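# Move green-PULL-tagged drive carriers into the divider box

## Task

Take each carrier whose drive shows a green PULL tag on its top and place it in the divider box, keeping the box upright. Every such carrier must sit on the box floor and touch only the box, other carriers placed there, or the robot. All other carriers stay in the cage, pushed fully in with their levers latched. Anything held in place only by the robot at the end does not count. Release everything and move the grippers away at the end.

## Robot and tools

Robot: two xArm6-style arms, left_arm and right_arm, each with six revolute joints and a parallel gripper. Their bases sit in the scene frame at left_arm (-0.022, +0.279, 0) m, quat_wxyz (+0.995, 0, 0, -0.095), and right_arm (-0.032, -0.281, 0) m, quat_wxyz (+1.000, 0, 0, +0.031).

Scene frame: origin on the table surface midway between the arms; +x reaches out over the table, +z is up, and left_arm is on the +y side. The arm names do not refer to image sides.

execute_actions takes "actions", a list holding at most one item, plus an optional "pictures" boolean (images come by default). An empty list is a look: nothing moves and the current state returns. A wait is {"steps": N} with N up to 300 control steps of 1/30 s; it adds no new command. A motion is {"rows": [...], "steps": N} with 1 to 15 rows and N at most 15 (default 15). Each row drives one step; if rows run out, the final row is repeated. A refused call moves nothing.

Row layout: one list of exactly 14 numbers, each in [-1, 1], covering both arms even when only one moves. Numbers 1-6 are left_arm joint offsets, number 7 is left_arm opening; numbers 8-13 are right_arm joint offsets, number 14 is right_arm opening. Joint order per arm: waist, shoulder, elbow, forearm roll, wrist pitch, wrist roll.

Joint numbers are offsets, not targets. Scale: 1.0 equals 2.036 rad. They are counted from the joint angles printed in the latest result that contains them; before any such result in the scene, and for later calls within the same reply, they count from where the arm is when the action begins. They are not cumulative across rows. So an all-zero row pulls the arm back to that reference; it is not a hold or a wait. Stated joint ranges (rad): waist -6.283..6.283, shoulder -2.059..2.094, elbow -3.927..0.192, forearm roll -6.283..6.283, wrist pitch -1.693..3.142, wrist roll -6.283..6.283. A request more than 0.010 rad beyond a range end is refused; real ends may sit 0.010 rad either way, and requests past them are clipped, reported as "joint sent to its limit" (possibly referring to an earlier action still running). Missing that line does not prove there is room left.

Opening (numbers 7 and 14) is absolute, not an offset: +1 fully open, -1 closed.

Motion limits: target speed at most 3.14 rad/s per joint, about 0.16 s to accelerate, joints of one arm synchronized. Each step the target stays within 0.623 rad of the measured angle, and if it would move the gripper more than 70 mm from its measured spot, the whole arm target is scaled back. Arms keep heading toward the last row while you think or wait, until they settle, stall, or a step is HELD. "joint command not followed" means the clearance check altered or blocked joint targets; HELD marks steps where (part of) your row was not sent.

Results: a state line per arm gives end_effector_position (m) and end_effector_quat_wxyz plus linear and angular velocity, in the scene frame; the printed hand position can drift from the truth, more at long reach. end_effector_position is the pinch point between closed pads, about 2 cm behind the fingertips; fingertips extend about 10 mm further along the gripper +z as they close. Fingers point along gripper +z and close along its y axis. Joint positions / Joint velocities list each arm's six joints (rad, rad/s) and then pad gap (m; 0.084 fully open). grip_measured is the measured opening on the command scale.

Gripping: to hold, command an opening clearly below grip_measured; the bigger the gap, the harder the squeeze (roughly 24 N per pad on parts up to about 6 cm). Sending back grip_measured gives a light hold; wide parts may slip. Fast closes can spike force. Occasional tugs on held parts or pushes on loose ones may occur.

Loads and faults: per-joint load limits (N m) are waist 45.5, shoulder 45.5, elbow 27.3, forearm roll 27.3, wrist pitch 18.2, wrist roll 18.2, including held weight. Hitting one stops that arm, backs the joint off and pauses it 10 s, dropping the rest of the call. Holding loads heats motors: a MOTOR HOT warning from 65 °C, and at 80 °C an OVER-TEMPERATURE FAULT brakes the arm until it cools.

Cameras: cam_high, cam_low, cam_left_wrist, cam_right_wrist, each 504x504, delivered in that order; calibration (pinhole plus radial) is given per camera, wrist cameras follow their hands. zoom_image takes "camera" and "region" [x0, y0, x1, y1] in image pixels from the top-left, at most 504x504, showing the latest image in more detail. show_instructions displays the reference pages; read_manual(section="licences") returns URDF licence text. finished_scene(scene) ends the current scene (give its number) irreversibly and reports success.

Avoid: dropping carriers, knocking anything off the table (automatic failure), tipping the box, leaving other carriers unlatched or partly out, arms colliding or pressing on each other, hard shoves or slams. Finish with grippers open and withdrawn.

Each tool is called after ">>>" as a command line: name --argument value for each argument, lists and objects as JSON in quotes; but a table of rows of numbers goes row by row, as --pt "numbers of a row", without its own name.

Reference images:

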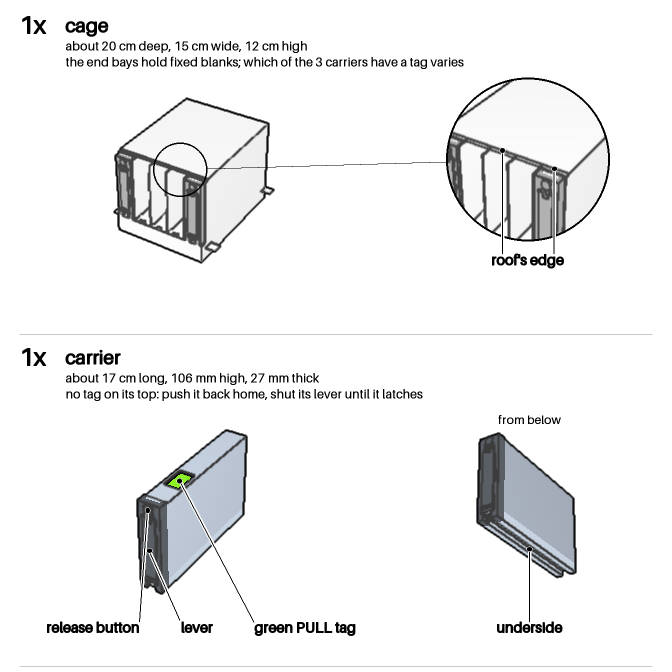

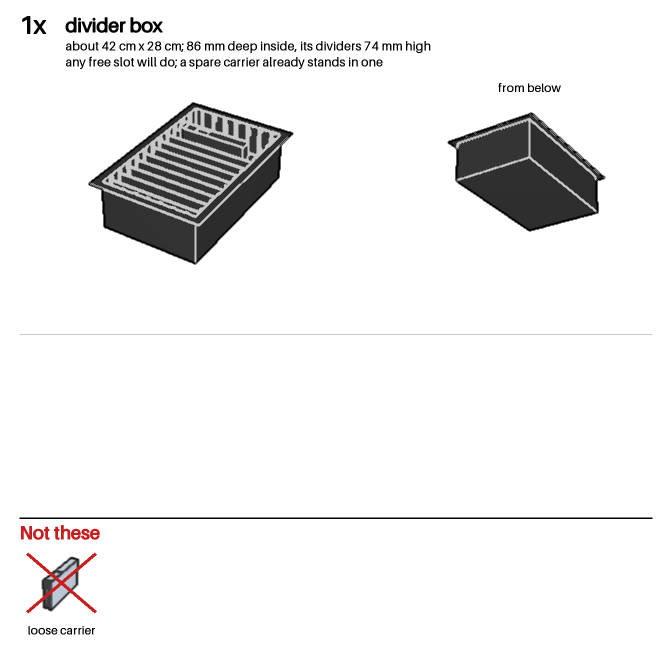

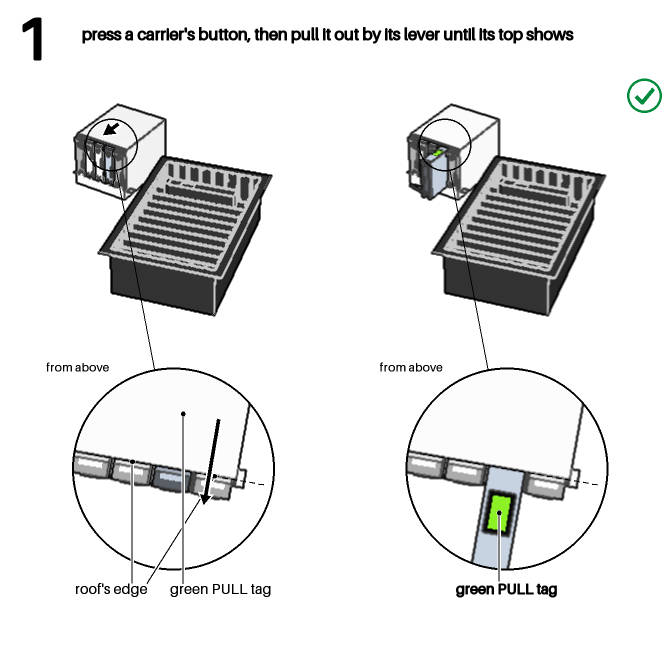

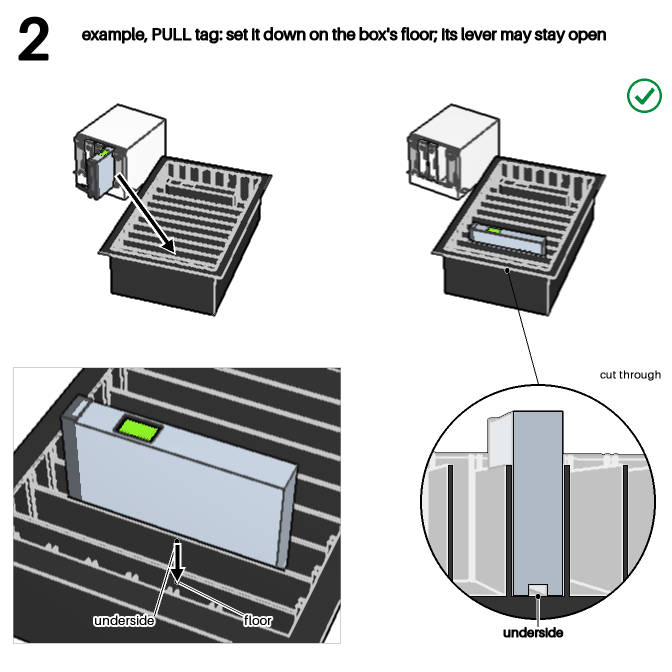

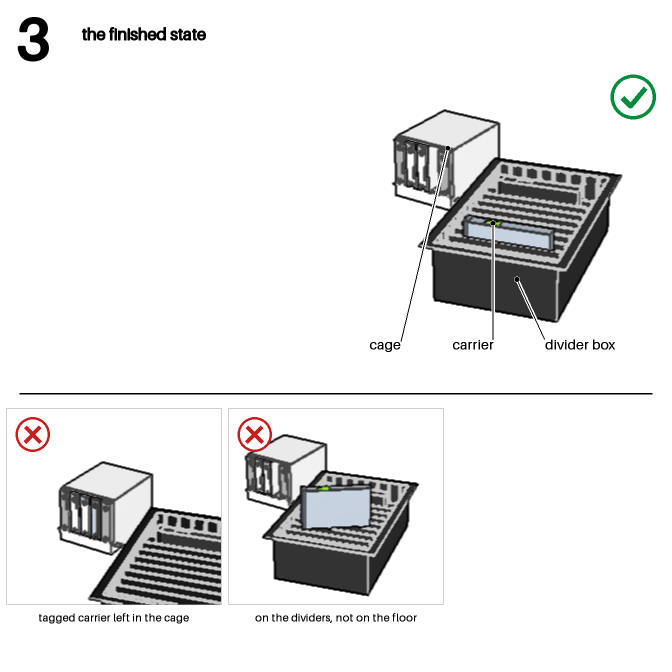

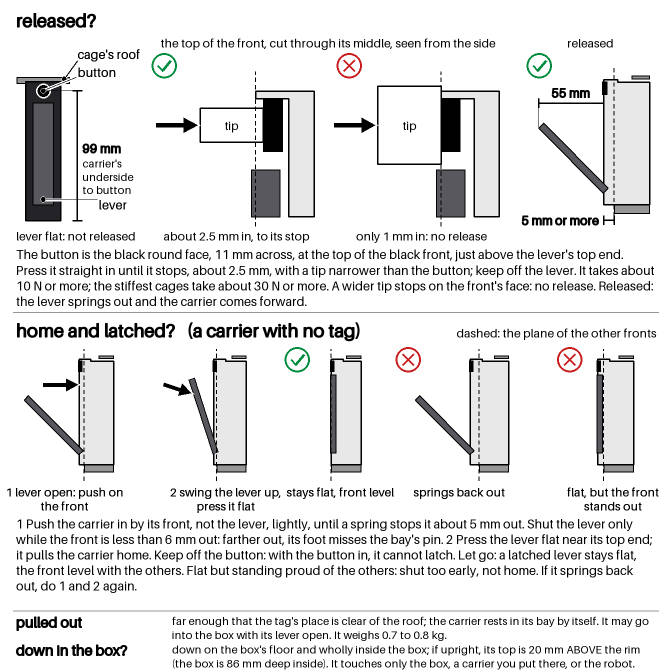

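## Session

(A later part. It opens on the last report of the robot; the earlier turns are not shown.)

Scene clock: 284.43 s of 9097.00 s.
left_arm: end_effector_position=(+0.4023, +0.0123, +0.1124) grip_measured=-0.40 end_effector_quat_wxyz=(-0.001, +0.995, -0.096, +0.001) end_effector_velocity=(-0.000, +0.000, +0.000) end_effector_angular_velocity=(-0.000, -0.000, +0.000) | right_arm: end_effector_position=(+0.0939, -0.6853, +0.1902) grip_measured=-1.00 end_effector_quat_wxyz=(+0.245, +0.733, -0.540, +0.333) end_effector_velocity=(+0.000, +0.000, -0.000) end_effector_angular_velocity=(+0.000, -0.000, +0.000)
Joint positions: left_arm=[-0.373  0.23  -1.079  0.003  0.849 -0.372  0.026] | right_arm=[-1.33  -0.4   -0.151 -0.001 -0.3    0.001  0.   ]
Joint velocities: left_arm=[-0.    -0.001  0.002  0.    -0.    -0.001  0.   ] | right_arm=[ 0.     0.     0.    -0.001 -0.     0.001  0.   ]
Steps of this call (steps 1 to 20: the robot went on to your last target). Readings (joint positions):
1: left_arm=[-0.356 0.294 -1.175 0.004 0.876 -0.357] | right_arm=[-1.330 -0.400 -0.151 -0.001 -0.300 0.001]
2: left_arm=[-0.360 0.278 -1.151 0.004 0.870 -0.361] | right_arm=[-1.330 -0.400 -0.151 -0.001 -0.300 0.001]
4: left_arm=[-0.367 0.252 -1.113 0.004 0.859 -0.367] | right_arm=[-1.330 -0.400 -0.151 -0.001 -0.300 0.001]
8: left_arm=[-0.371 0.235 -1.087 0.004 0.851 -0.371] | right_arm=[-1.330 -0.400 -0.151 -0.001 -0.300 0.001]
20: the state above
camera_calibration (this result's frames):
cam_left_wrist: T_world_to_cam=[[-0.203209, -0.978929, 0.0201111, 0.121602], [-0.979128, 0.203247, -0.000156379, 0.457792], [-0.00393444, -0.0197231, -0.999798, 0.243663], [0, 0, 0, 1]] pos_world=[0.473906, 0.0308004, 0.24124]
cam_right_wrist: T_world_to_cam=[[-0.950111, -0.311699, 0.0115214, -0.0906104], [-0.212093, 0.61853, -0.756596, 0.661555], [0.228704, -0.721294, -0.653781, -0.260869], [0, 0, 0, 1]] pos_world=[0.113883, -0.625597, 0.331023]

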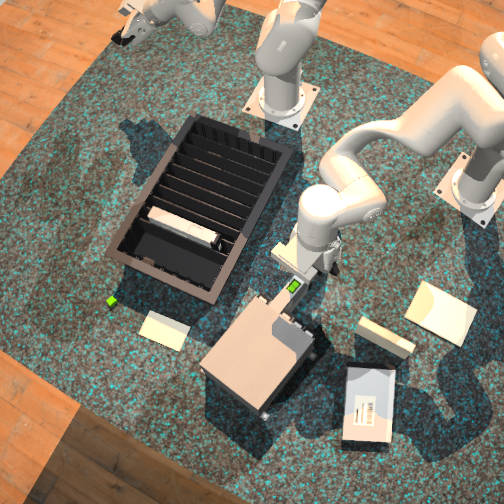

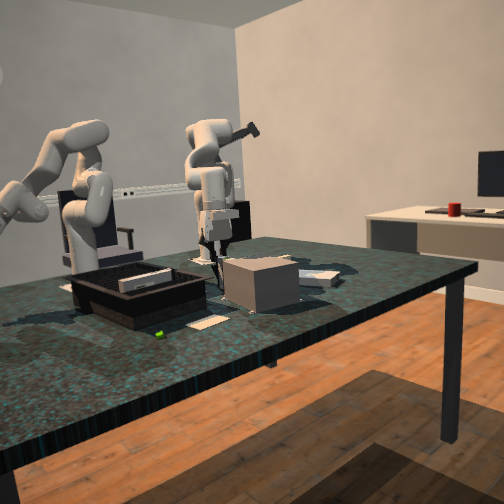

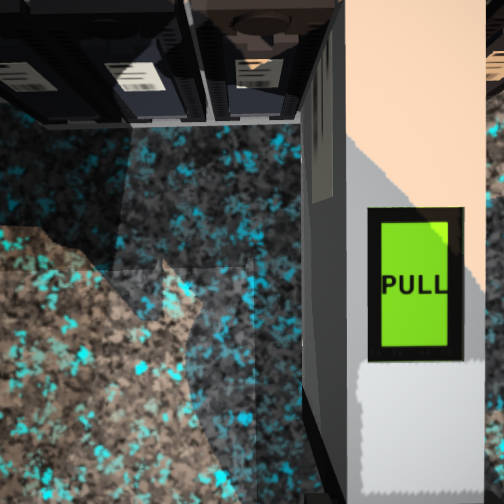

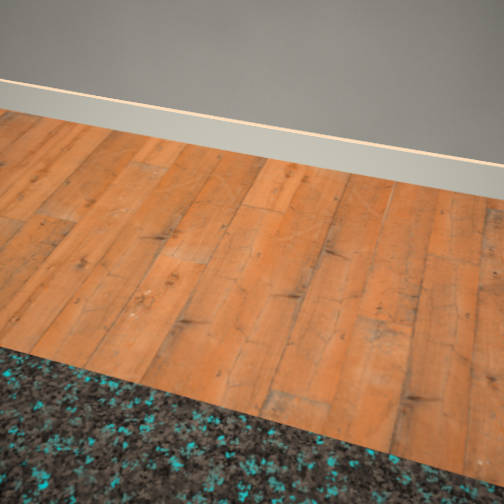

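>>> execute_actions --actions '[{"rows":[[0,0,0,0,0,0,0,0,0,0,0,0,0,-1]],"steps":8}]' --pictures false

>>> execute_actions --actions '[{"rows":[[0.0148,0.0679,-0.0893,0,0.0214,0.0148,0,0,0,0,0,0,0,-1]]}]' --pictures false

>>> execute_actions --actions '[{"steps":8}]' --pictures false

>>> execute_actions --actions '[{"rows":[[0,0,0,0,0,0,-1,0,0,0,0,0,0,-1]],"steps":10}]' --pictures false

>>> execute_actions --actions '[{"rows":[[0,-0.0024,-0.0012,0,0.0036,0,-1,0,0,0,0,0,0,-1]]}]'

>>> execute_actions --actions '[{"rows":[[-0.0018,-0.008,0.0114,0,-0.0034,-0.0018,-1,0,0,0,0,0,0,-1],[-0.0018,-0.008,0.0114,0,-0.0034,-0.0018,-1,0,0,0,0,0,0,-1],[-0.0018,-0.008,0.0114,0,-0.0034,-0.0018,-1,0,0,0,0,0,0,-1],[-0.0037,-0.016,0.0228,0,-0.0068,-0.0037,-1,0,0,0,0,0,0,-1],[-0.0037,-0.016,0.0228,0,-0.0068,-0.0037,-1,0,0,0,0,0,0,-1],[-0.0037,-0.016,0.0228,0,-0.0068,-0.0037,-1,0,0,0,0,0,0,-1],[-0.0055,-0.024,0.0342,0,-0.0102,-0.0055,-1,0,0,0,0,0,0,-1]]}]'

Scene clock: 295.60 s of 9097.00 s.
left_arm: end_effector_position=(+0.3975, +0.0143, +0.1076) grip_measured=-0.02 end_effector_quat_wxyz=(-0.004, +0.995, -0.097, -0.006) end_effector_velocity=(+0.041, -0.020, +0.045) end_effector_angular_velocity=(-0.070, -0.117, +0.006) | right_arm: end_effector_position=(+0.0939, -0.6853, +0.1902) grip_measured=-1.00 end_effector_quat_wxyz=(+0.245, +0.733, -0.540, +0.333) end_effector_velocity=(-0.000, -0.000, +0.000) end_effector_angular_velocity=(-0.001, +0.001, +0.000)
Joint positions: left_arm=[-0.374  0.233 -1.071  0.003  0.853 -0.372  0.043] | right_arm=[-1.33  -0.4   -0.151 -0.001 -0.3    0.001  0.   ]
Joint velocities: left_arm=[ 0.009 -0.026 -0.077  0.004 -0.033  0.     0.005] | right_arm=[-0.001 -0.001 -0.    -0.001 -0.    -0.     0.   ]
Steps of this call (steps 1 to 15: the robot went on to your last target; steps 16 to 90: nothing new was sent; then 7.90 s passed at rest; steps 91 to 98: all 8 steps of this action). Readings (joint positions):
91: left_arm=[-0.372 0.230 -1.079 0.004 0.849 -0.372] | right_arm=[-1.330 -0.400 -0.151 -0.001 -0.300 0.001]
92: left_arm=[-0.372 0.230 -1.079 0.003 0.849 -0.372] | right_arm=[-1.330 -0.400 -0.151 -0.001 -0.300 0.001]
94: left_arm=[-0.374 0.232 -1.070 0.002 0.855 -0.372] | right_arm=[-1.330 -0.400 -0.151 -0.001 -0.300 0.001]
98: the state above

Scene clock: 296.10 s of 9097.00 s.
left_arm: end_effector_position=(+0.4413, +0.0055, +0.1025) grip_measured=-0.01 end_effector_quat_wxyz=(-0.004, +0.995, -0.097, -0.006) end_effector_velocity=(+0.006, -0.002, +0.002) end_effector_angular_velocity=(-0.003, -0.004, -0.001) | right_arm: end_effector_position=(+0.0939, -0.6853, +0.1902) grip_measured=-1.00 end_effector_quat_wxyz=(+0.245, +0.733, -0.540, +0.333) end_effector_velocity=(+0.000, +0.001, -0.001) end_effector_angular_velocity=(+0.001, +0.001, +0.001)
Joint positions: left_arm=[-0.344  0.369 -1.251  0.003  0.896 -0.343  0.044] | right_arm=[-1.33  -0.4   -0.151 -0.001 -0.3    0.001  0.   ]
Joint velocities: left_arm=[ 0.003  0.013 -0.024  0.     0.005  0.004 -0.   ] | right_arm=[ 0.    -0.     0.001 -0.002 -0.     0.     0.   ]
Steps of this call (steps 1 to 15: all 15 steps of this action). Readings (joint positions):
1: left_arm=[-0.374 0.232 -1.074 0.003 0.852 -0.372] | right_arm=[-1.330 -0.400 -0.151 -0.001 -0.300 0.001]
2: left_arm=[-0.373 0.234 -1.079 0.003 0.853 -0.372] | right_arm=[-1.330 -0.400 -0.151 -0.001 -0.300 0.001]
4: left_arm=[-0.365 0.263 -1.119 0.003 0.865 -0.365] | right_arm=[-1.330 -0.400 -0.151 -0.001 -0.300 0.001]
8: left_arm=[-0.348 0.349 -1.223 0.003 0.889 -0.348] | right_arm=[-1.330 -0.400 -0.151 -0.001 -0.300 0.001]
15: the state above

Scene clock: 296.37 s of 9097.00 s.
left_arm: end_effector_position=(+0.4418, +0.0054, +0.1024) grip_measured=-0.01 end_effector_quat_wxyz=(-0.004, +0.995, -0.097, -0.006) end_effector_velocity=(+0.001, -0.000, -0.000) end_effector_angular_velocity=(-0.000, -0.000, -0.000) | right_arm: end_effector_position=(+0.0939, -0.6853, +0.1902) grip_measured=-1.00 end_effector_quat_wxyz=(+0.245, +0.733, -0.540, +0.333) end_effector_velocity=(-0.000, +0.000, +0.000) end_effector_angular_velocity=(-0.000, +0.000, +0.000)
Joint positions: left_arm=[-0.344  0.371 -1.253  0.003  0.897 -0.342  0.044] | right_arm=[-1.33  -0.4   -0.151 -0.001 -0.3    0.001  0.   ]
Joint velocities: left_arm=[ 0.     0.002 -0.003  0.    -0.     0.001 -0.   ] | right_arm=[-0.    -0.001  0.    -0.     0.    -0.001  0.   ]
Steps of this call (steps 1 to 8: the robot went on to your last target). Readings (joint positions):
1: left_arm=[-0.344 0.369 -1.252 0.003 0.897 -0.343] | right_arm=[-1.330 -0.400 -0.151 -0.001 -0.300 0.001]
2: left_arm=[-0.344 0.370 -1.252 0.003 0.897 -0.343] | right_arm=[-1.330 -0.400 -0.151 -0.001 -0.300 0.001]
4: left_arm=[-0.344 0.370 -1.252 0.003 0.897 -0.342] | right_arm=[-1.330 -0.400 -0.151 -0.001 -0.300 0.001]
8: the state above

Scene clock: 296.70 s of 9097.00 s.
left_arm: end_effector_position=(+0.4418, +0.0051, +0.1025) grip_measured=-0.40 end_effector_quat_wxyz=(-0.004, +0.995, -0.097, -0.006) end_effector_velocity=(+0.001, +0.000, +0.001) end_effector_angular_velocity=(-0.000, -0.003, -0.001) | right_arm: end_effector_position=(+0.0939, -0.6853, +0.1902) grip_measured=-1.00 end_effector_quat_wxyz=(+0.245, +0.733, -0.540, +0.333) end_effector_velocity=(+0.000, +0.000, +0.000) end_effector_angular_velocity=(-0.001, -0.000, +0.000)
Joint positions: left_arm=[-0.344  0.371 -1.253  0.002  0.897 -0.343  0.027] | right_arm=[-1.33  -0.4   -0.151 -0.001 -0.3    0.001  0.   ]
Joint velocities: left_arm=[ 0.    -0.002 -0.001  0.001  0.     0.001  0.   ] | right_arm=[ 0.001 -0.001 -0.    -0.     0.     0.001  0.   ]
Steps of this call (steps 1 to 10: all 10 steps of this action). Readings (joint positions):
1: left_arm=[-0.344 0.371 -1.253 0.003 0.897 -0.342] | right_arm=[-1.330 -0.400 -0.151 -0.001 -0.300 0.001]
2: left_arm=[-0.344 0.371 -1.253 0.003 0.897 -0.342] | right_arm=[-1.330 -0.400 -0.151 -0.001 -0.300 0.001]
4: left_arm=[-0.345 0.371 -1.253 0.002 0.897 -0.343] | right_arm=[-1.330 -0.400 -0.151 -0.001 -0.300 0.001]
8: left_arm=[-0.344 0.371 -1.253 0.002 0.897 -0.343] | right_arm=[-1.330 -0.400 -0.151 -0.001 -0.300 0.001]
10: the state above

Scene clock: 297.20 s of 9097.00 s.
left_arm: end_effector_position=(+0.4413, +0.0054, +0.1050) grip_measured=-0.40 end_effector_quat_wxyz=(-0.004, +0.995, -0.097, -0.007) end_effector_velocity=(+0.005, -0.002, +0.008) end_effector_angular_velocity=(-0.010, -0.017, +0.003) | right_arm: end_effector_position=(+0.0939, -0.6853, +0.1902) grip_measured=-1.00 end_effector_quat_wxyz=(+0.245, +0.733, -0.540, +0.333) end_effector_velocity=(+0.001, +0.000, +0.000) end_effector_angular_velocity=(-0.000, +0.000, +0.002)
Joint positions: left_arm=[-0.345  0.366 -1.255  0.002  0.905 -0.342  0.027] | right_arm=[-1.33  -0.4   -0.151 -0.001 -0.3    0.001  0.   ]
Joint velocities: left_arm=[ 0.002 -0.008 -0.008  0.    -0.004 -0.001 -0.   ] | right_arm=[ 0.001  0.    -0.    -0.     0.    -0.     0.   ]
Steps of this call (steps 1 to 15: all 15 steps of this action). Readings (joint positions):
1: left_arm=[-0.344 0.371 -1.253 0.002 0.897 -0.342] | right_arm=[-1.330 -0.400 -0.151 -0.001 -0.300 0.001]
2: left_arm=[-0.345 0.370 -1.253 0.002 0.897 -0.342] | right_arm=[-1.330 -0.400 -0.151 -0.001 -0.300 0.001]
4: left_arm=[-0.345 0.370 -1.254 0.002 0.898 -0.343] | right_arm=[-1.330 -0.400 -0.151 -0.001 -0.300 0.001]
8: left_arm=[-0.345 0.368 -1.253 0.002 0.904 -0.342] | right_arm=[-1.330 -0.400 -0.151 -0.001 -0.300 0.001]
15: the state above
camera_calibration (this result's frames):
cam_left_wrist: T_world_to_cam=[[-0.204043, -0.978842, 0.015313, 0.123774], [-0.978777, 0.204283, 0.0162556, 0.495494], [-0.0190399, -0.0116711, -0.999751, 0.242903], [0, 0, 0, 1]] pos_world=[0.514858, 0.0227685, 0.232892]
cam_right_wrist: T_world_to_cam=[[-0.950111, -0.311699, 0.0115214, -0.0906105], [-0.212093, 0.61853, -0.756596, 0.661555], [0.228704, -0.721294, -0.653781, -0.260869], [0, 0, 0, 1]] pos_world=[0.113883, -0.625597, 0.331023]

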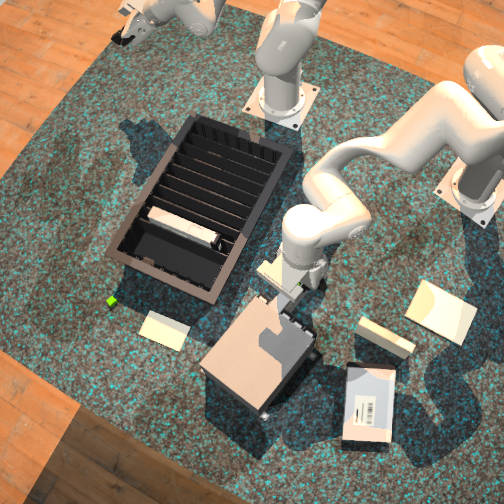

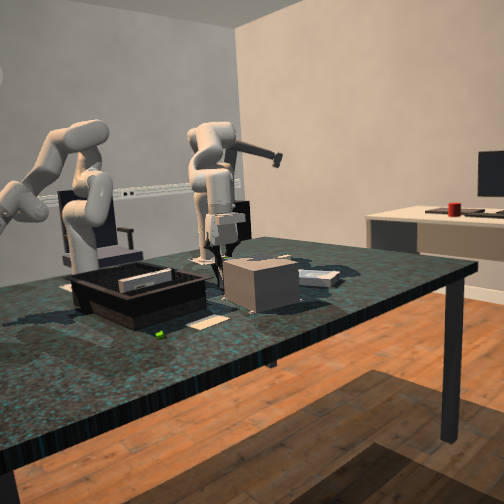

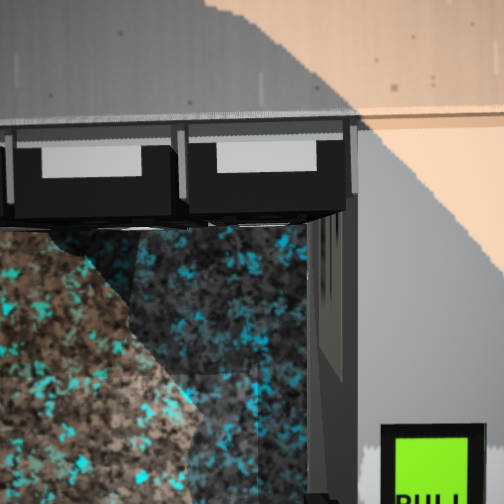

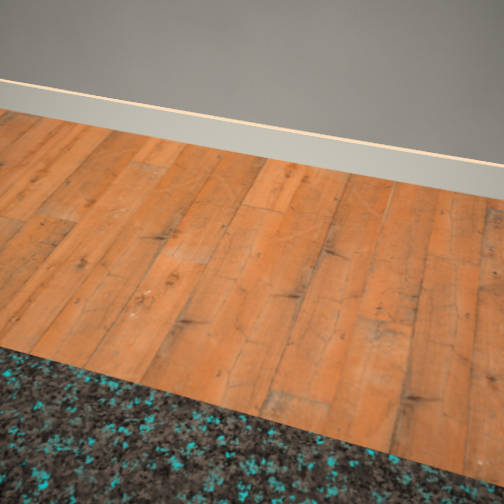

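Scene clock: 297.70 s of 9097.00 s.
left_arm: end_effector_position=(+0.4254, +0.0083, +0.1056) grip_measured=-0.40 end_effector_quat_wxyz=(-0.004, +0.995, -0.097, -0.007) end_effector_velocity=(-0.004, +0.001, +0.001) end_effector_angular_velocity=(-0.002, -0.003, +0.002) | right_arm: end_effector_position=(+0.0939, -0.6853, +0.1902) grip_measured=-1.00 end_effector_quat_wxyz=(+0.245, +0.733, -0.540, +0.333) end_effector_velocity=(+0.000, -0.000, +0.000) end_effector_angular_velocity=(-0.001, -0.000, +0.000)
Joint positions: left_arm=[-0.355  0.319 -1.187  0.002  0.885 -0.353  0.027] | right_arm=[-1.33  -0.4   -0.151 -0.001 -0.3    0.001  0.   ]
Joint velocities: left_arm=[-0.003 -0.017  0.023 -0.001 -0.011 -0.004 -0.   ] | right_arm=[ 0.    -0.001 -0.     0.    -0.    -0.     0.   ]
Steps of this call (steps 1 to 15: all 15 steps of this action). Readings (joint positions):
1: left_arm=[-0.344 0.366 -1.255 0.002 0.904 -0.342] | right_arm=[-1.330 -0.400 -0.151 -0.001 -0.300 0.001]
2: left_arm=[-0.345 0.365 -1.253 0.002 0.903 -0.343] | right_arm=[-1.330 -0.400 -0.151 -0.001 -0.300 0.001]
4: left_arm=[-0.346 0.358 -1.244 0.002 0.901 -0.344] | right_arm=[-1.330 -0.400 -0.151 -0.001 -0.300 0.001]
8: left_arm=[-0.351 0.339 -1.217 0.002 0.893 -0.349] | right_arm=[-1.330 -0.400 -0.151 -0.001 -0.300 0.001]
15: the state above
camera_calibration (this result's frames):
cam_left_wrist: T_world_to_cam=[[-0.20409, -0.978836, 0.0150614, 0.123354], [-0.978766, 0.204327, 0.016336, 0.479392], [-0.0190677, -0.0114076, -0.999753, 0.243257], [0, 0, 0, 1]] pos_world=[0.499027, 0.0255658, 0.233508]
cam_right_wrist: T_world_to_cam=[[-0.950111, -0.311699, 0.0115214, -0.0906105], [-0.212093, 0.61853, -0.756596, 0.661555], [0.228704, -0.721294, -0.653781, -0.260868], [0, 0, 0, 1]] pos_world=[0.113883, -0.625597, 0.331023]

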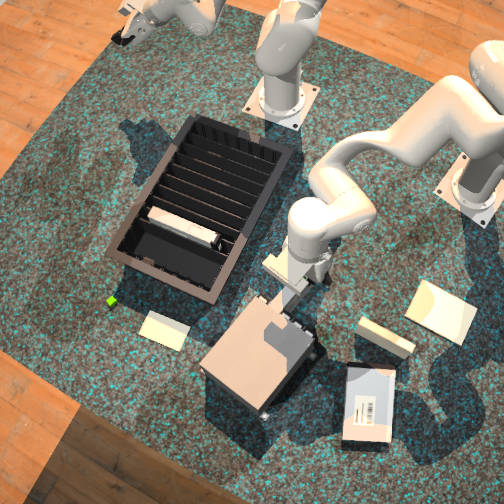

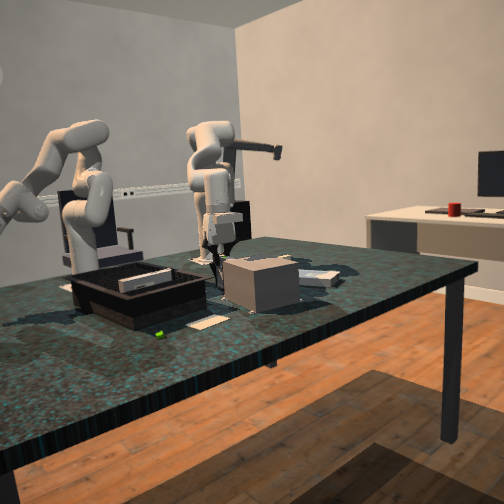

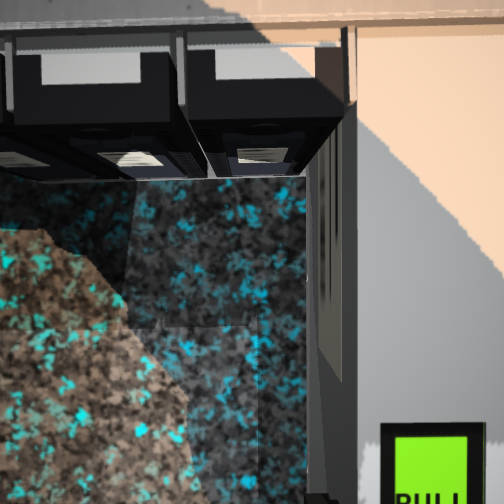

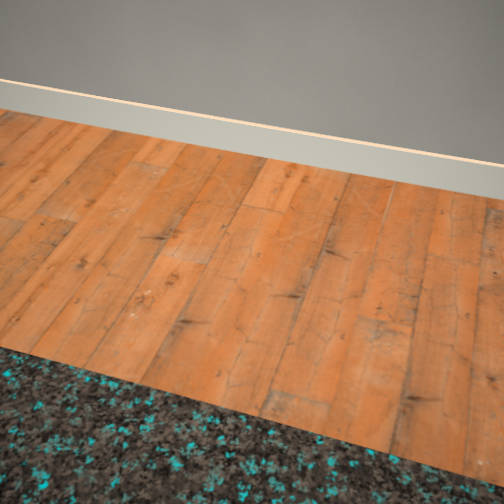

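>>> execute_actions --actions '[{"rows":[[-0.0028,-0.011,0.0158,0,-0.0048,-0.0028,-1,0,0,0,0,0,0,-1],[-0.0028,-0.011,0.0158,0,-0.0048,-0.0028,-1,0,0,0,0,0,0,-1],[-0.0056,-0.0222,0.0315,0,-0.0093,-0.0056,-1,0,0,0,0,0,0,-1],[-0.0056,-0.0222,0.0315,0,-0.0093,-0.0056,-1,0,0,0,0,0,0,-1],[-0.0085,-0.0333,0.0471,0,-0.0138,-0.0085,-1,0,0,0,0,0,0,-1],[-0.0085,-0.0333,0.0471,0,-0.0138,-0.0085,-1,0,0,0,0,0,0,-1],[-0.0115,-0.0445,0.0625,0,-0.018,-0.0115,-1,0,0,0,0,0,0,-1],[-0.0115,-0.0445,0.0625,0,-0.018,-0.0115,-1,0,0,0,0,0,0,-1],[-0.0146,-0.0557,0.0778,0,-0.0221,-0.0146,-1,0,0,0,0,0,0,-1],[-0.0146,-0.0557,0.0778,0,-0.0221,-0.0146,-1,0,0,0,0,0,0,-1],[-0.0178,-0.067,0.093,0,-0.026,-0.0178,-1,0,0,0,0,0,0,-1],[-0.0178,-0.067,0.093,0,-0.026,-0.0178,-1,0,0,0,0,0,0,-1],[-0.021,-0.0783,0.108,0,-0.0297,-0.021,-1,0,0,0,0,0,0,-1],[-0.021,-0.0783,0.108,0,-0.0297,-0.021,-1,0,0,0,0,0,0,-1],[-0.0243,-0.0896,0.123,0,-0.0334,-0.0243,-1,0,0,0,0,0,0,-1]]}]' --pictures false

>>> execute_actions --actions '[{"steps":20}]' --pictures false

>>> execute_actions --actions '[{"rows":[[0,0.0096,0.005,0,-0.0146,0,-1,0,0,0,0,0,0,-1]]}]'

Scene clock: 313.27 s of 9097.00 s.
left_arm: end_effector_position=(+0.3811, +0.0163, +0.1061) grip_measured=-0.40 end_effector_quat_wxyz=(-0.005, +0.995, -0.097, -0.007) end_effector_velocity=(-0.118, +0.022, +0.002) end_effector_angular_velocity=(+0.001, -0.001, -0.003) | right_arm: end_effector_position=(+0.0939, -0.6853, +0.1902) grip_measured=-1.00 end_effector_quat_wxyz=(+0.245, +0.733, -0.540, +0.333) end_effector_velocity=(-0.000, +0.000, +0.000) end_effector_angular_velocity=(-0.000, +0.001, +0.001)
Joint positions: left_arm=[-0.389  0.192 -1.011  0.002  0.836 -0.387  0.027] | right_arm=[-1.33  -0.4   -0.151 -0.001 -0.3    0.001  0.   ]
Joint velocities: left_arm=[-0.096 -0.339  0.451 -0.001 -0.112 -0.093 -0.   ] | right_arm=[-0.    -0.     0.    -0.001  0.    -0.001  0.   ]
Steps of this call (steps 1 to 15: the robot went on to your last target; steps 16 to 90: nothing new was sent; then 12.07 s passed at rest; steps 91 to 105: all 15 steps of this action). Readings (joint positions):
91: left_arm=[-0.356 0.317 -1.185 0.002 0.884 -0.354] | right_arm=[-1.330 -0.400 -0.151 -0.001 -0.300 0.001]
92: left_arm=[-0.356 0.316 -1.183 0.002 0.883 -0.354] | right_arm=[-1.330 -0.400 -0.151 -0.001 -0.300 0.001]
94: left_arm=[-0.359 0.306 -1.169 0.002 0.878 -0.357] | right_arm=[-1.330 -0.400 -0.151 -0.001 -0.300 0.001]
98: left_arm=[-0.368 0.269 -1.117 0.002 0.864 -0.366] | right_arm=[-1.330 -0.400 -0.151 -0.001 -0.300 0.001]
105: the state above

Scene clock: 313.93 s of 9097.00 s.
left_arm: end_effector_position=(+0.3619, +0.0200, +0.1061) grip_measured=-0.40 end_effector_quat_wxyz=(-0.005, +0.995, -0.097, -0.007) end_effector_velocity=(-0.000, +0.000, +0.000) end_effector_angular_velocity=(-0.000, +0.000, -0.001) | right_arm: end_effector_position=(+0.0939, -0.6853, +0.1902) grip_measured=-1.00 end_effector_quat_wxyz=(+0.245, +0.733, -0.540, +0.333) end_effector_velocity=(+0.000, -0.000, +0.000) end_effector_angular_velocity=(-0.001, +0.000, +0.001)
Joint positions: left_arm=[-0.405  0.137 -0.937  0.002  0.817 -0.403  0.027] | right_arm=[-1.33  -0.4   -0.151 -0.001 -0.3    0.001  0.   ]
Joint velocities: left_arm=[-0.    -0.001  0.001 -0.    -0.     0.001 -0.   ] | right_arm=[ 0.001 -0.001  0.    -0.    -0.    -0.001  0.   ]
Steps of this call (steps 1 to 20: the robot went on to your last target). Readings (joint positions):
1: left_arm=[-0.392 0.180 -0.996 0.002 0.832 -0.390] | right_arm=[-1.330 -0.400 -0.151 -0.001 -0.300 0.001]
2: left_arm=[-0.395 0.169 -0.980 0.002 0.828 -0.393] | right_arm=[-1.330 -0.400 -0.151 -0.001 -0.300 0.001]
4: left_arm=[-0.400 0.152 -0.957 0.002 0.823 -0.398] | right_arm=[-1.330 -0.400 -0.151 -0.001 -0.300 0.001]
8: left_arm=[-0.404 0.140 -0.942 0.002 0.818 -0.402] | right_arm=[-1.330 -0.400 -0.151 -0.001 -0.300 0.001]
20: the state above

Scene clock: 314.43 s of 9097.00 s.
left_arm: end_effector_position=(+0.3615, +0.0200, +0.0959) grip_measured=-0.40 end_effector_quat_wxyz=(-0.005, +0.995, -0.097, -0.007) end_effector_velocity=(+0.001, -0.000, +0.001) end_effector_angular_velocity=(-0.002, -0.003, -0.002) | right_arm: end_effector_position=(+0.0939, -0.6853, +0.1902) grip_measured=-1.00 end_effector_quat_wxyz=(+0.245, +0.733, -0.540, +0.333) end_effector_velocity=(-0.000, +0.000, -0.001) end_effector_angular_velocity=(+0.001, +0.000, +0.000)
Joint positions: left_arm=[-0.405  0.155 -0.927  0.002  0.788 -0.403  0.027] | right_arm=[-1.33  -0.4   -0.151 -0.001 -0.3    0.001  0.   ]
Joint velocities: left_arm=[-0.    -0.001 -0.     0.    -0.002  0.002  0.   ] | right_arm=[-0.     0.     0.001 -0.001  0.     0.001  0.   ]
Steps of this call (steps 1 to 15: all 15 steps of this action). Readings (joint positions):
1: left_arm=[-0.405 0.137 -0.937 0.002 0.817 -0.403] | right_arm=[-1.330 -0.400 -0.151 -0.001 -0.300 0.001]
2: left_arm=[-0.405 0.138 -0.937 0.002 0.814 -0.403] | right_arm=[-1.330 -0.400 -0.151 -0.001 -0.300 0.001]
4: left_arm=[-0.405 0.144 -0.933 0.002 0.803 -0.403] | right_arm=[-1.330 -0.400 -0.151 -0.001 -0.300 0.001]
8: left_arm=[-0.405 0.154 -0.928 0.002 0.791 -0.402] | right_arm=[-1.330 -0.400 -0.151 -0.001 -0.300 0.001]
15: the state above
camera_calibration (this result's frames):
cam_left_wrist: T_world_to_cam=[[-0.204562, -0.978743, 0.0146887, 0.122133], [-0.978679, 0.204786, 0.0158445, 0.414571], [-0.0185158, -0.0111343, -0.999767, 0.232275], [0, 0, 0, 1]] pos_world=[0.435016, 0.0372244, 0.223858]
cam_right_wrist: T_world_to_cam=[[-0.950111, -0.311699, 0.0115216, -0.0906107], [-0.212094, 0.61853, -0.756596, 0.661555], [0.228704, -0.721294, -0.653781, -0.260868], [0, 0, 0, 1]] pos_world=[0.113883, -0.625597, 0.331023]

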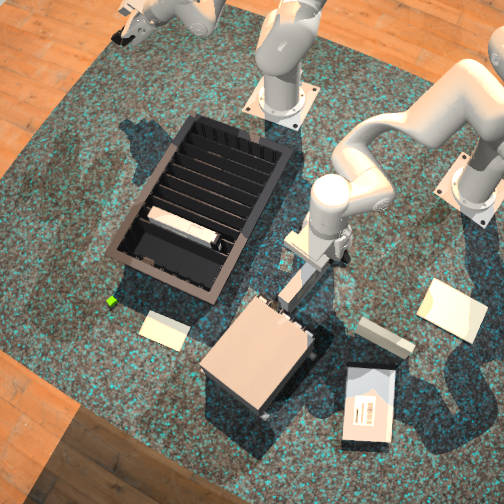

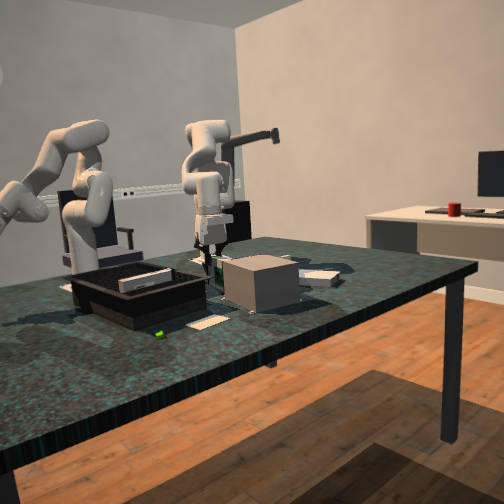

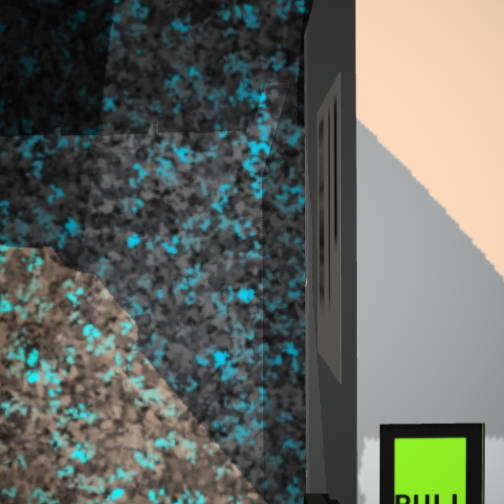

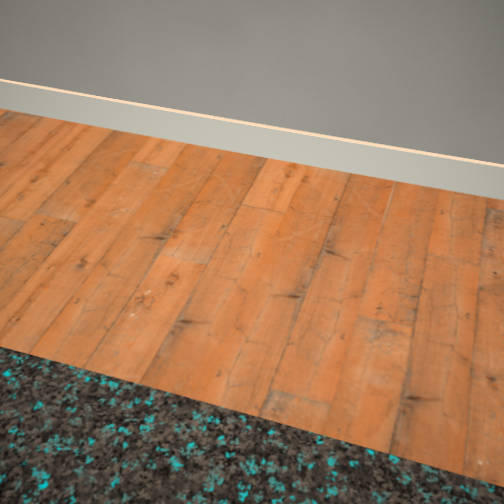

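>>> execute_actions --actions '[{"rows":[[0,0,0,0,0,0,0,0,0,0,0,0,0,-1],[0,0,0,0,0,0,0,0,0,0,0,0,0,-1],[0,0,0,0,0,0,0,0,0,0,0,0,0,-1],[0,0,0,0,0,0,0,0,0,0,0,0,0,-1],[0,0,0,0,0,0,0,0,0,0,0,0,0,-1],[0,0,0,0,0,0,0,0,0,0,0,0,0,-1],[0,0,0,0,0,0,0,0,0,0,0,0,0,-1],[0,0,0,0,0,0,0,0,0,0,0,0,0,-1],[0.0199,0.0613,-0.0912,0,0.022,0.0195,0,0,0,0,0,0,0,-1]]}]' --pictures false

>>> execute_actions --actions '[{"steps":20}]' --pictures false

>>> execute_actions --actions '[{"rows":[[0,0,0,0,0,0,-1,0,0,0,0,0,0,-1]],"steps":12}]' --pictures false

>>> execute_actions --actions '[{"rows":[[0,-0.0966,-0.0942,0,0.1908,0,-1,0,0,0,0,0,0,-1]]}]' --pictures false

>>> execute_actions --actions '[{"steps":20}]'

Scene clock: 327.10 s of 9097.00 s.
left_arm: end_effector_position=(+0.4003, +0.0126, +0.1003) grip_measured=-0.01 end_effector_quat_wxyz=(-0.001, +0.995, -0.096, -0.001) end_effector_velocity=(+0.200, -0.040, +0.036) end_effector_angular_velocity=(-0.066, -0.103, +0.013) | right_arm: end_effector_position=(+0.0939, -0.6853, +0.1902) grip_measured=-1.00 end_effector_quat_wxyz=(+0.245, +0.733, -0.540, +0.333) end_effector_velocity=(+0.000, +0.000, -0.001) end_effector_angular_velocity=(+0.001, +0.001, +0.001)
Joint positions: left_arm=[-0.374  0.247 -1.065  0.002  0.82  -0.374  0.044] | right_arm=[-1.33  -0.4   -0.151 -0.001 -0.3    0.001  0.   ]
Joint velocities: left_arm=[ 0.146  0.429 -0.69  -0.001  0.138  0.134  0.   ] | right_arm=[ 0.     0.001  0.001 -0.     0.    -0.001  0.   ]
Steps of this call (steps 1 to 15: the robot went on to your last target; steps 16 to 90: nothing new was sent; then 9.17 s passed at rest; steps 91 to 105: all 15 steps of this action). Readings (joint positions):
91: left_arm=[-0.405 0.156 -0.927 0.002 0.787 -0.403] | right_arm=[-1.330 -0.400 -0.151 -0.001 -0.300 0.001]
92: left_arm=[-0.405 0.156 -0.927 0.002 0.787 -0.403] | right_arm=[-1.330 -0.400 -0.151 -0.001 -0.300 0.001]
94: left_arm=[-0.403 0.158 -0.928 0.003 0.784 -0.403] | right_arm=[-1.330 -0.400 -0.151 -0.001 -0.300 0.001]
98: left_arm=[-0.404 0.157 -0.928 0.003 0.786 -0.403] | right_arm=[-1.330 -0.400 -0.151 -0.001 -0.300 0.001]
105: the state above

Scene clock: 327.77 s of 9097.00 s.
left_arm: end_effector_position=(+0.4128, +0.0103, +0.1012) grip_measured=-0.01 end_effector_quat_wxyz=(-0.001, +0.995, -0.096, +0.000) end_effector_velocity=(+0.000, -0.000, -0.000) end_effector_angular_velocity=(-0.000, -0.000, +0.000) | right_arm: end_effector_position=(+0.0939, -0.6853, +0.1902) grip_measured=-1.00 end_effector_quat_wxyz=(+0.245, +0.733, -0.540, +0.333) end_effector_velocity=(-0.000, -0.000, +0.001) end_effector_angular_velocity=(-0.003, +0.001, +0.000)
Joint positions: left_arm=[-0.365  0.28  -1.113  0.002  0.833 -0.363  0.044] | right_arm=[-1.33  -0.4   -0.151 -0.001 -0.3    0.001  0.   ]
Joint velocities: left_arm=[-0.     0.001 -0.001 -0.    -0.    -0.     0.   ] | right_arm=[-0.002 -0.002 -0.    -0.002 -0.    -0.001  0.   ]
Steps of this call (steps 1 to 20: the robot went on to your last target). Readings (joint positions):
1: left_arm=[-0.370 0.259 -1.083 0.002 0.823 -0.370] | right_arm=[-1.330 -0.400 -0.151 -0.001 -0.300 0.001]
2: left_arm=[-0.368 0.266 -1.094 0.002 0.826 -0.368] | right_arm=[-1.330 -0.400 -0.151 -0.001 -0.300 0.001]
4: left_arm=[-0.366 0.274 -1.104 0.002 0.830 -0.365] | right_arm=[-1.330 -0.400 -0.151 -0.001 -0.300 0.001]
8: left_arm=[-0.365 0.278 -1.110 0.002 0.833 -0.363] | right_arm=[-1.330 -0.400 -0.151 -0.001 -0.300 0.001]
20: the state above

Scene clock: 328.17 s of 9097.00 s.
left_arm: end_effector_position=(+0.4128, +0.0104, +0.1012) grip_measured=-0.40 end_effector_quat_wxyz=(-0.001, +0.995, -0.096, +0.000) end_effector_velocity=(-0.000, +0.000, -0.001) end_effector_angular_velocity=(+0.001, +0.002, +0.000) | right_arm: end_effector_position=(+0.0939, -0.6853, +0.1902) grip_measured=-1.00 end_effector_quat_wxyz=(+0.245, +0.733, -0.540, +0.333) end_effector_velocity=(+0.000, -0.000, +0.001) end_effector_angular_velocity=(-0.002, +0.001, +0.001)
Joint positions: left_arm=[-0.365  0.28  -1.113  0.002  0.833 -0.363  0.027] | right_arm=[-1.33  -0.4   -0.151 -0.001 -0.3    0.001  0.   ]
Joint velocities: left_arm=[-0.     0.002  0.    -0.     0.    -0.    -0.   ] | right_arm=[ 0.001 -0.001 -0.001  0.    -0.    -0.002  0.   ]
Steps of this call (steps 1 to 12: all 12 steps of this action). Readings (joint positions):
1: left_arm=[-0.365 0.280 -1.113 0.002 0.833 -0.363] | right_arm=[-1.330 -0.400 -0.151 -0.001 -0.300 0.001]
2: left_arm=[-0.365 0.280 -1.113 0.002 0.833 -0.363] | right_arm=[-1.330 -0.400 -0.151 -0.001 -0.300 0.001]
4: left_arm=[-0.365 0.280 -1.113 0.002 0.833 -0.363] | right_arm=[-1.330 -0.400 -0.151 -0.001 -0.300 0.001]
8: left_arm=[-0.365 0.279 -1.113 0.002 0.833 -0.363] | right_arm=[-1.330 -0.400 -0.151 -0.001 -0.300 0.001]
12: the state above

Scene clock: 328.67 s of 9097.00 s.
left_arm: end_effector_position=(+0.4075, +0.0138, +0.2417) grip_measured=-0.40 end_effector_quat_wxyz=(+0.001, +0.995, -0.096, +0.004) end_effector_velocity=(-0.012, +0.008, +0.168) end_effector_angular_velocity=(-0.041, -0.067, +0.001) | right_arm: end_effector_position=(+0.0939, -0.6853, +0.1902) grip_measured=-1.00 end_effector_quat_wxyz=(+0.245, +0.733, -0.540, +0.333) end_effector_velocity=(-0.000, -0.000, -0.000) end_effector_angular_velocity=(+0.001, -0.002, -0.003)
Joint positions: left_arm=[-0.365  0.095 -1.293  0.002  1.191 -0.363  0.027] | right_arm=[-1.33  -0.4   -0.151 -0.001 -0.3    0.001  0.   ]
Joint velocities: left_arm=[ 0.001 -0.204 -0.216  0.     0.341  0.001  0.   ] | right_arm=[-0.001 -0.     0.001  0.001 -0.     0.002  0.   ]
Steps of this call (steps 1 to 15: all 15 steps of this action). Readings (joint positions):
1: left_arm=[-0.365 0.279 -1.113 0.002 0.833 -0.363] | right_arm=[-1.330 -0.400 -0.151 -0.001 -0.300 0.001]
2: left_arm=[-0.365 0.279 -1.114 0.002 0.837 -0.363] | right_arm=[-1.330 -0.400 -0.151 -0.001 -0.300 0.001]
4: left_arm=[-0.365 0.264 -1.126 0.002 0.879 -0.363] | right_arm=[-1.330 -0.400 -0.151 -0.001 -0.300 0.001]
8: left_arm=[-0.365 0.192 -1.200 0.002 1.007 -0.363] | right_arm=[-1.330 -0.400 -0.151 -0.001 -0.300 0.001]
15: the state above

Scene clock: 329.33 s of 9097.00 s.
left_arm: end_effector_position=(+0.4041, +0.0160, +0.2501) grip_measured=-0.40 end_effector_quat_wxyz=(-0.001, +0.995, -0.096, +0.000) end_effector_velocity=(+0.000, -0.001, +0.002) end_effector_angular_velocity=(-0.003, -0.004, +0.001) | right_arm: end_effector_position=(+0.0939, -0.6853, +0.1902) grip_measured=-1.00 end_effector_quat_wxyz=(+0.245, +0.733, -0.540, +0.333) end_effector_velocity=(-0.000, -0.000, +0.000) end_effector_angular_velocity=(+0.000, -0.000, -0.000)
Joint positions: left_arm=[-0.365  0.083 -1.304  0.002  1.222 -0.363  0.027] | right_arm=[-1.33  -0.4   -0.151 -0.001 -0.3    0.001  0.   ]
Joint velocities: left_arm=[-0.    -0.003 -0.002 -0.     0.    -0.001 -0.   ] | right_arm=[-0. -0. -0.  0.  0. -0.  0.]
Steps of this call (steps 1 to 20: the robot went on to your last target). Readings (joint positions):
1: left_arm=[-0.365 0.090 -1.298 0.002 1.200 -0.363] | right_arm=[-1.330 -0.400 -0.151 -0.001 -0.300 0.001]
2: left_arm=[-0.365 0.087 -1.301 0.002 1.207 -0.363] | right_arm=[-1.330 -0.400 -0.151 -0.001 -0.300 0.001]
4: left_arm=[-0.365 0.086 -1.301 0.002 1.215 -0.363] | right_arm=[-1.330 -0.400 -0.151 -0.001 -0.300 0.001]
8: left_arm=[-0.365 0.085 -1.301 0.002 1.221 -0.363] | right_arm=[-1.330 -0.400 -0.151 -0.001 -0.300 0.001]
20: the state above
camera_calibration (this result's frames):
cam_left_wrist: T_world_to_cam=[[-0.203179, -0.978936, 0.0200626, 0.122738], [-0.979127, 0.203244, 0.00124849, 0.458466], [-0.00529979, -0.0193902, -0.999798, 0.381921], [0, 0, 0, 1]] pos_world=[0.475859, 0.0343777, 0.378809]
cam_right_wrist: T_world_to_cam=[[-0.950111, -0.311699, 0.0115214, -0.0906105], [-0.212093, 0.61853, -0.756596, 0.661555], [0.228704, -0.721294, -0.653781, -0.260868], [0, 0, 0, 1]] pos_world=[0.113883, -0.625597, 0.331023]

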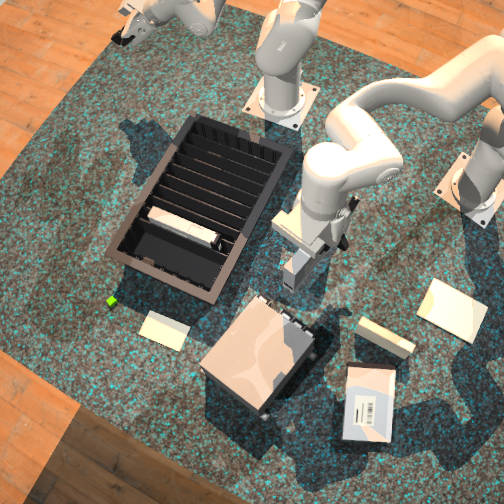

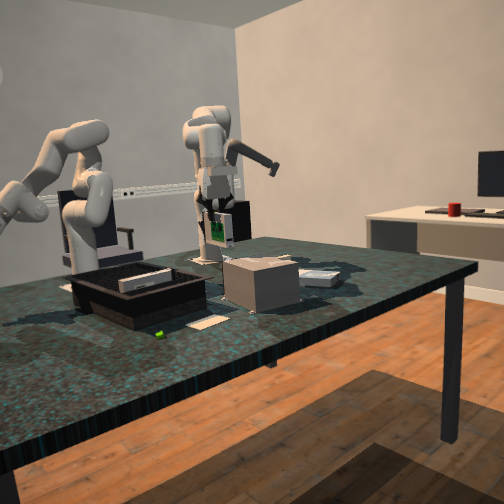

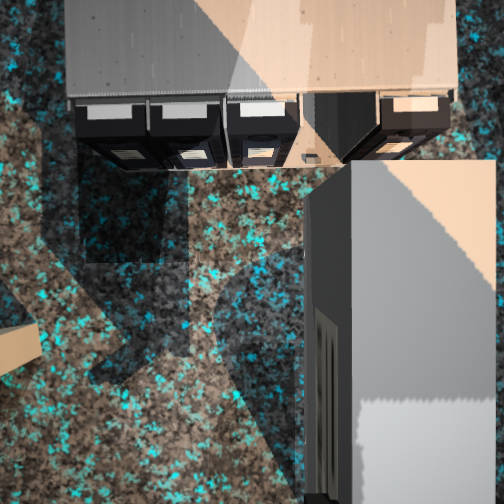

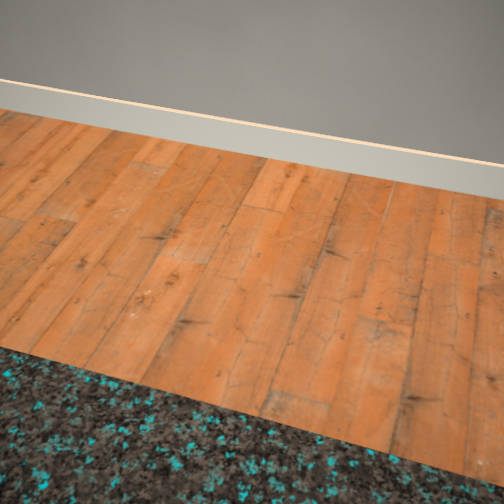

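>>> execute_actions --actions '[{"rows":[[-0.2787,0.2471,-0.3473,0,0.0998,0.3713,-1,0,0,0,0,0,0,-1]]}]' --pictures false

>>> execute_actions --actions '[{"steps":45}]'

Scene clock: 338.57 s of 9097.00 s.
left_arm: end_effector_position=(+0.3619, -0.1366, +0.2545) grip_measured=-0.40 end_effector_quat_wxyz=(-0.003, +0.919, -0.393, -0.003) end_effector_velocity=(-0.156, -0.337, +0.004) end_effector_angular_velocity=(-0.010, -0.001, -1.444) | right_arm: end_effector_position=(+0.0939, -0.6853, +0.1902) grip_measured=-1.00 end_effector_quat_wxyz=(+0.245, +0.733, -0.540, +0.333) end_effector_velocity=(+0.000, +0.000, +0.000) end_effector_angular_velocity=(-0.000, +0.000, +0.001)
Joint positions: left_arm=[-0.636  0.324 -1.635  0.002  1.318 -0.018  0.027] | right_arm=[-1.33  -0.4   -0.151 -0.001 -0.3    0.001  0.   ]
Joint velocities: left_arm=[-0.606  0.54  -0.766  0.     0.217  0.838 -0.   ] | right_arm=[ 0.    -0.    -0.    -0.001  0.     0.     0.   ]
Steps of this call (steps 1 to 15: the robot went on to your last target; steps 16 to 90: nothing new was sent; then 5.73 s passed at rest; steps 91 to 105: all 15 steps of this action). Readings (joint positions):
91: left_arm=[-0.365 0.083 -1.305 0.002 1.222 -0.363] | right_arm=[-1.330 -0.400 -0.151 -0.001 -0.300 0.001]
92: left_arm=[-0.367 0.085 -1.308 0.003 1.223 -0.359] | right_arm=[-1.330 -0.400 -0.151 -0.001 -0.300 0.001]
94: left_arm=[-0.395 0.113 -1.344 0.004 1.236 -0.322] | right_arm=[-1.330 -0.400 -0.151 -0.001 -0.300 0.001]
98: left_arm=[-0.493 0.197 -1.451 0.002 1.267 -0.216] | right_arm=[-1.330 -0.400 -0.151 -0.001 -0.300 0.001]
105: the state above

Scene clock: 340.07 s of 9097.00 s.
left_arm: end_effector_position=(+0.2509, -0.2862, +0.2500) grip_measured=-0.40 end_effector_quat_wxyz=(-0.001, +0.727, -0.687, +0.001) end_effector_velocity=(+0.000, -0.000, -0.000) end_effector_angular_velocity=(-0.000, -0.000, -0.001) | right_arm: end_effector_position=(+0.0939, -0.6853, +0.1902) grip_measured=-1.00 end_effector_quat_wxyz=(+0.245, +0.733, -0.540, +0.333) end_effector_velocity=(+0.000, +0.000, +0.000) end_effector_angular_velocity=(-0.000, -0.000, -0.000)
Joint positions: left_arm=[-0.932  0.586 -2.011  0.002  1.425  0.393  0.027] | right_arm=[-1.33  -0.4   -0.151 -0.001 -0.3    0.001  0.   ]
Joint velocities: left_arm=[-0.     0.001 -0.001 -0.    -0.     0.001 -0.   ] | right_arm=[ 0.    -0.001  0.     0.    -0.     0.     0.   ]
Steps of this call (steps 1 to 45: the robot went on to your last target). Readings (joint positions):
1: left_arm=[-0.656 0.342 -1.660 0.002 1.326 0.010] | right_arm=[-1.330 -0.400 -0.151 -0.001 -0.300 0.001]
2: left_arm=[-0.676 0.360 -1.686 0.002 1.333 0.038] | right_arm=[-1.330 -0.400 -0.151 -0.001 -0.300 0.001]
4: left_arm=[-0.716 0.395 -1.737 0.002 1.347 0.093] | right_arm=[-1.330 -0.400 -0.151 -0.001 -0.300 0.001]
8: left_arm=[-0.795 0.465 -1.837 0.002 1.376 0.203] | right_arm=[-1.330 -0.400 -0.151 -0.001 -0.300 0.001]
45: the state above
All arms were judged still, so your last target was given up. Only a new action makes them travel on or press farther. Fingers that are still opening or closing keep moving.
camera_calibration (this result's frames):
cam_left_wrist: T_world_to_cam=[[-0.998857, -0.0434408, 0.0199506, 0.263203], [-0.0434073, 0.999055, 0.00210845, 0.362724], [-0.0200233, 0.00124004, -0.999799, 0.384747], [0, 0, 0, 1]] pos_world=[0.286351, -0.351424, 0.378654]
cam_right_wrist: T_world_to_cam=[[-0.950111, -0.311699, 0.0115214, -0.0906105], [-0.212093, 0.61853, -0.756596, 0.661555], [0.228704, -0.721294, -0.653781, -0.260868], [0, 0, 0, 1]] pos_world=[0.113883, -0.625597, 0.331023]

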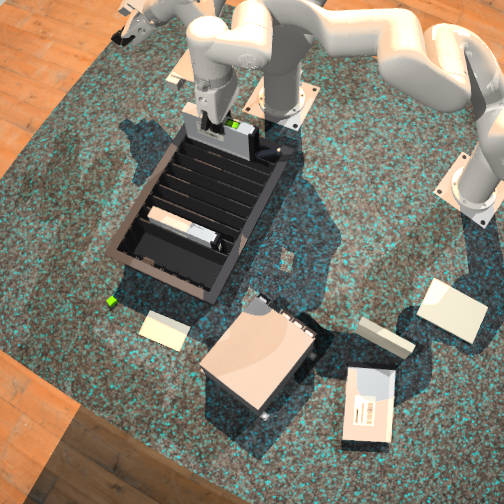

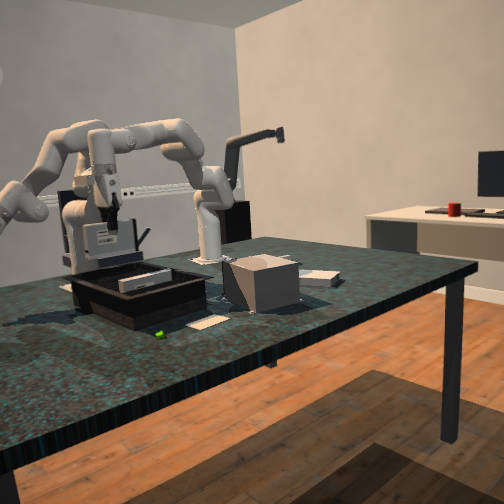

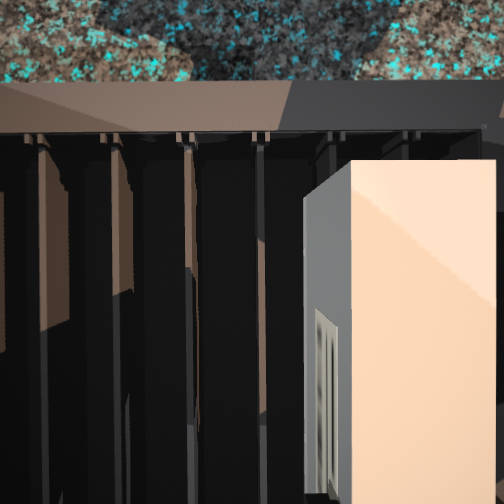

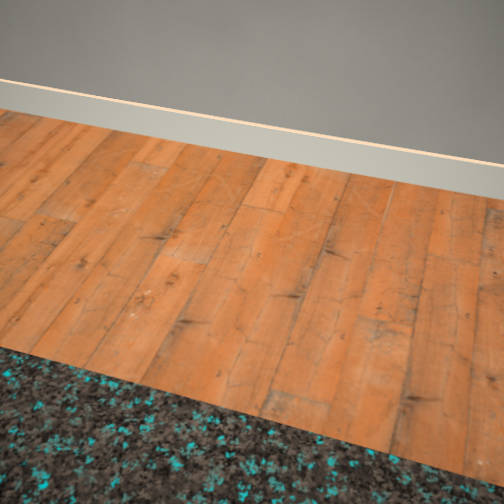

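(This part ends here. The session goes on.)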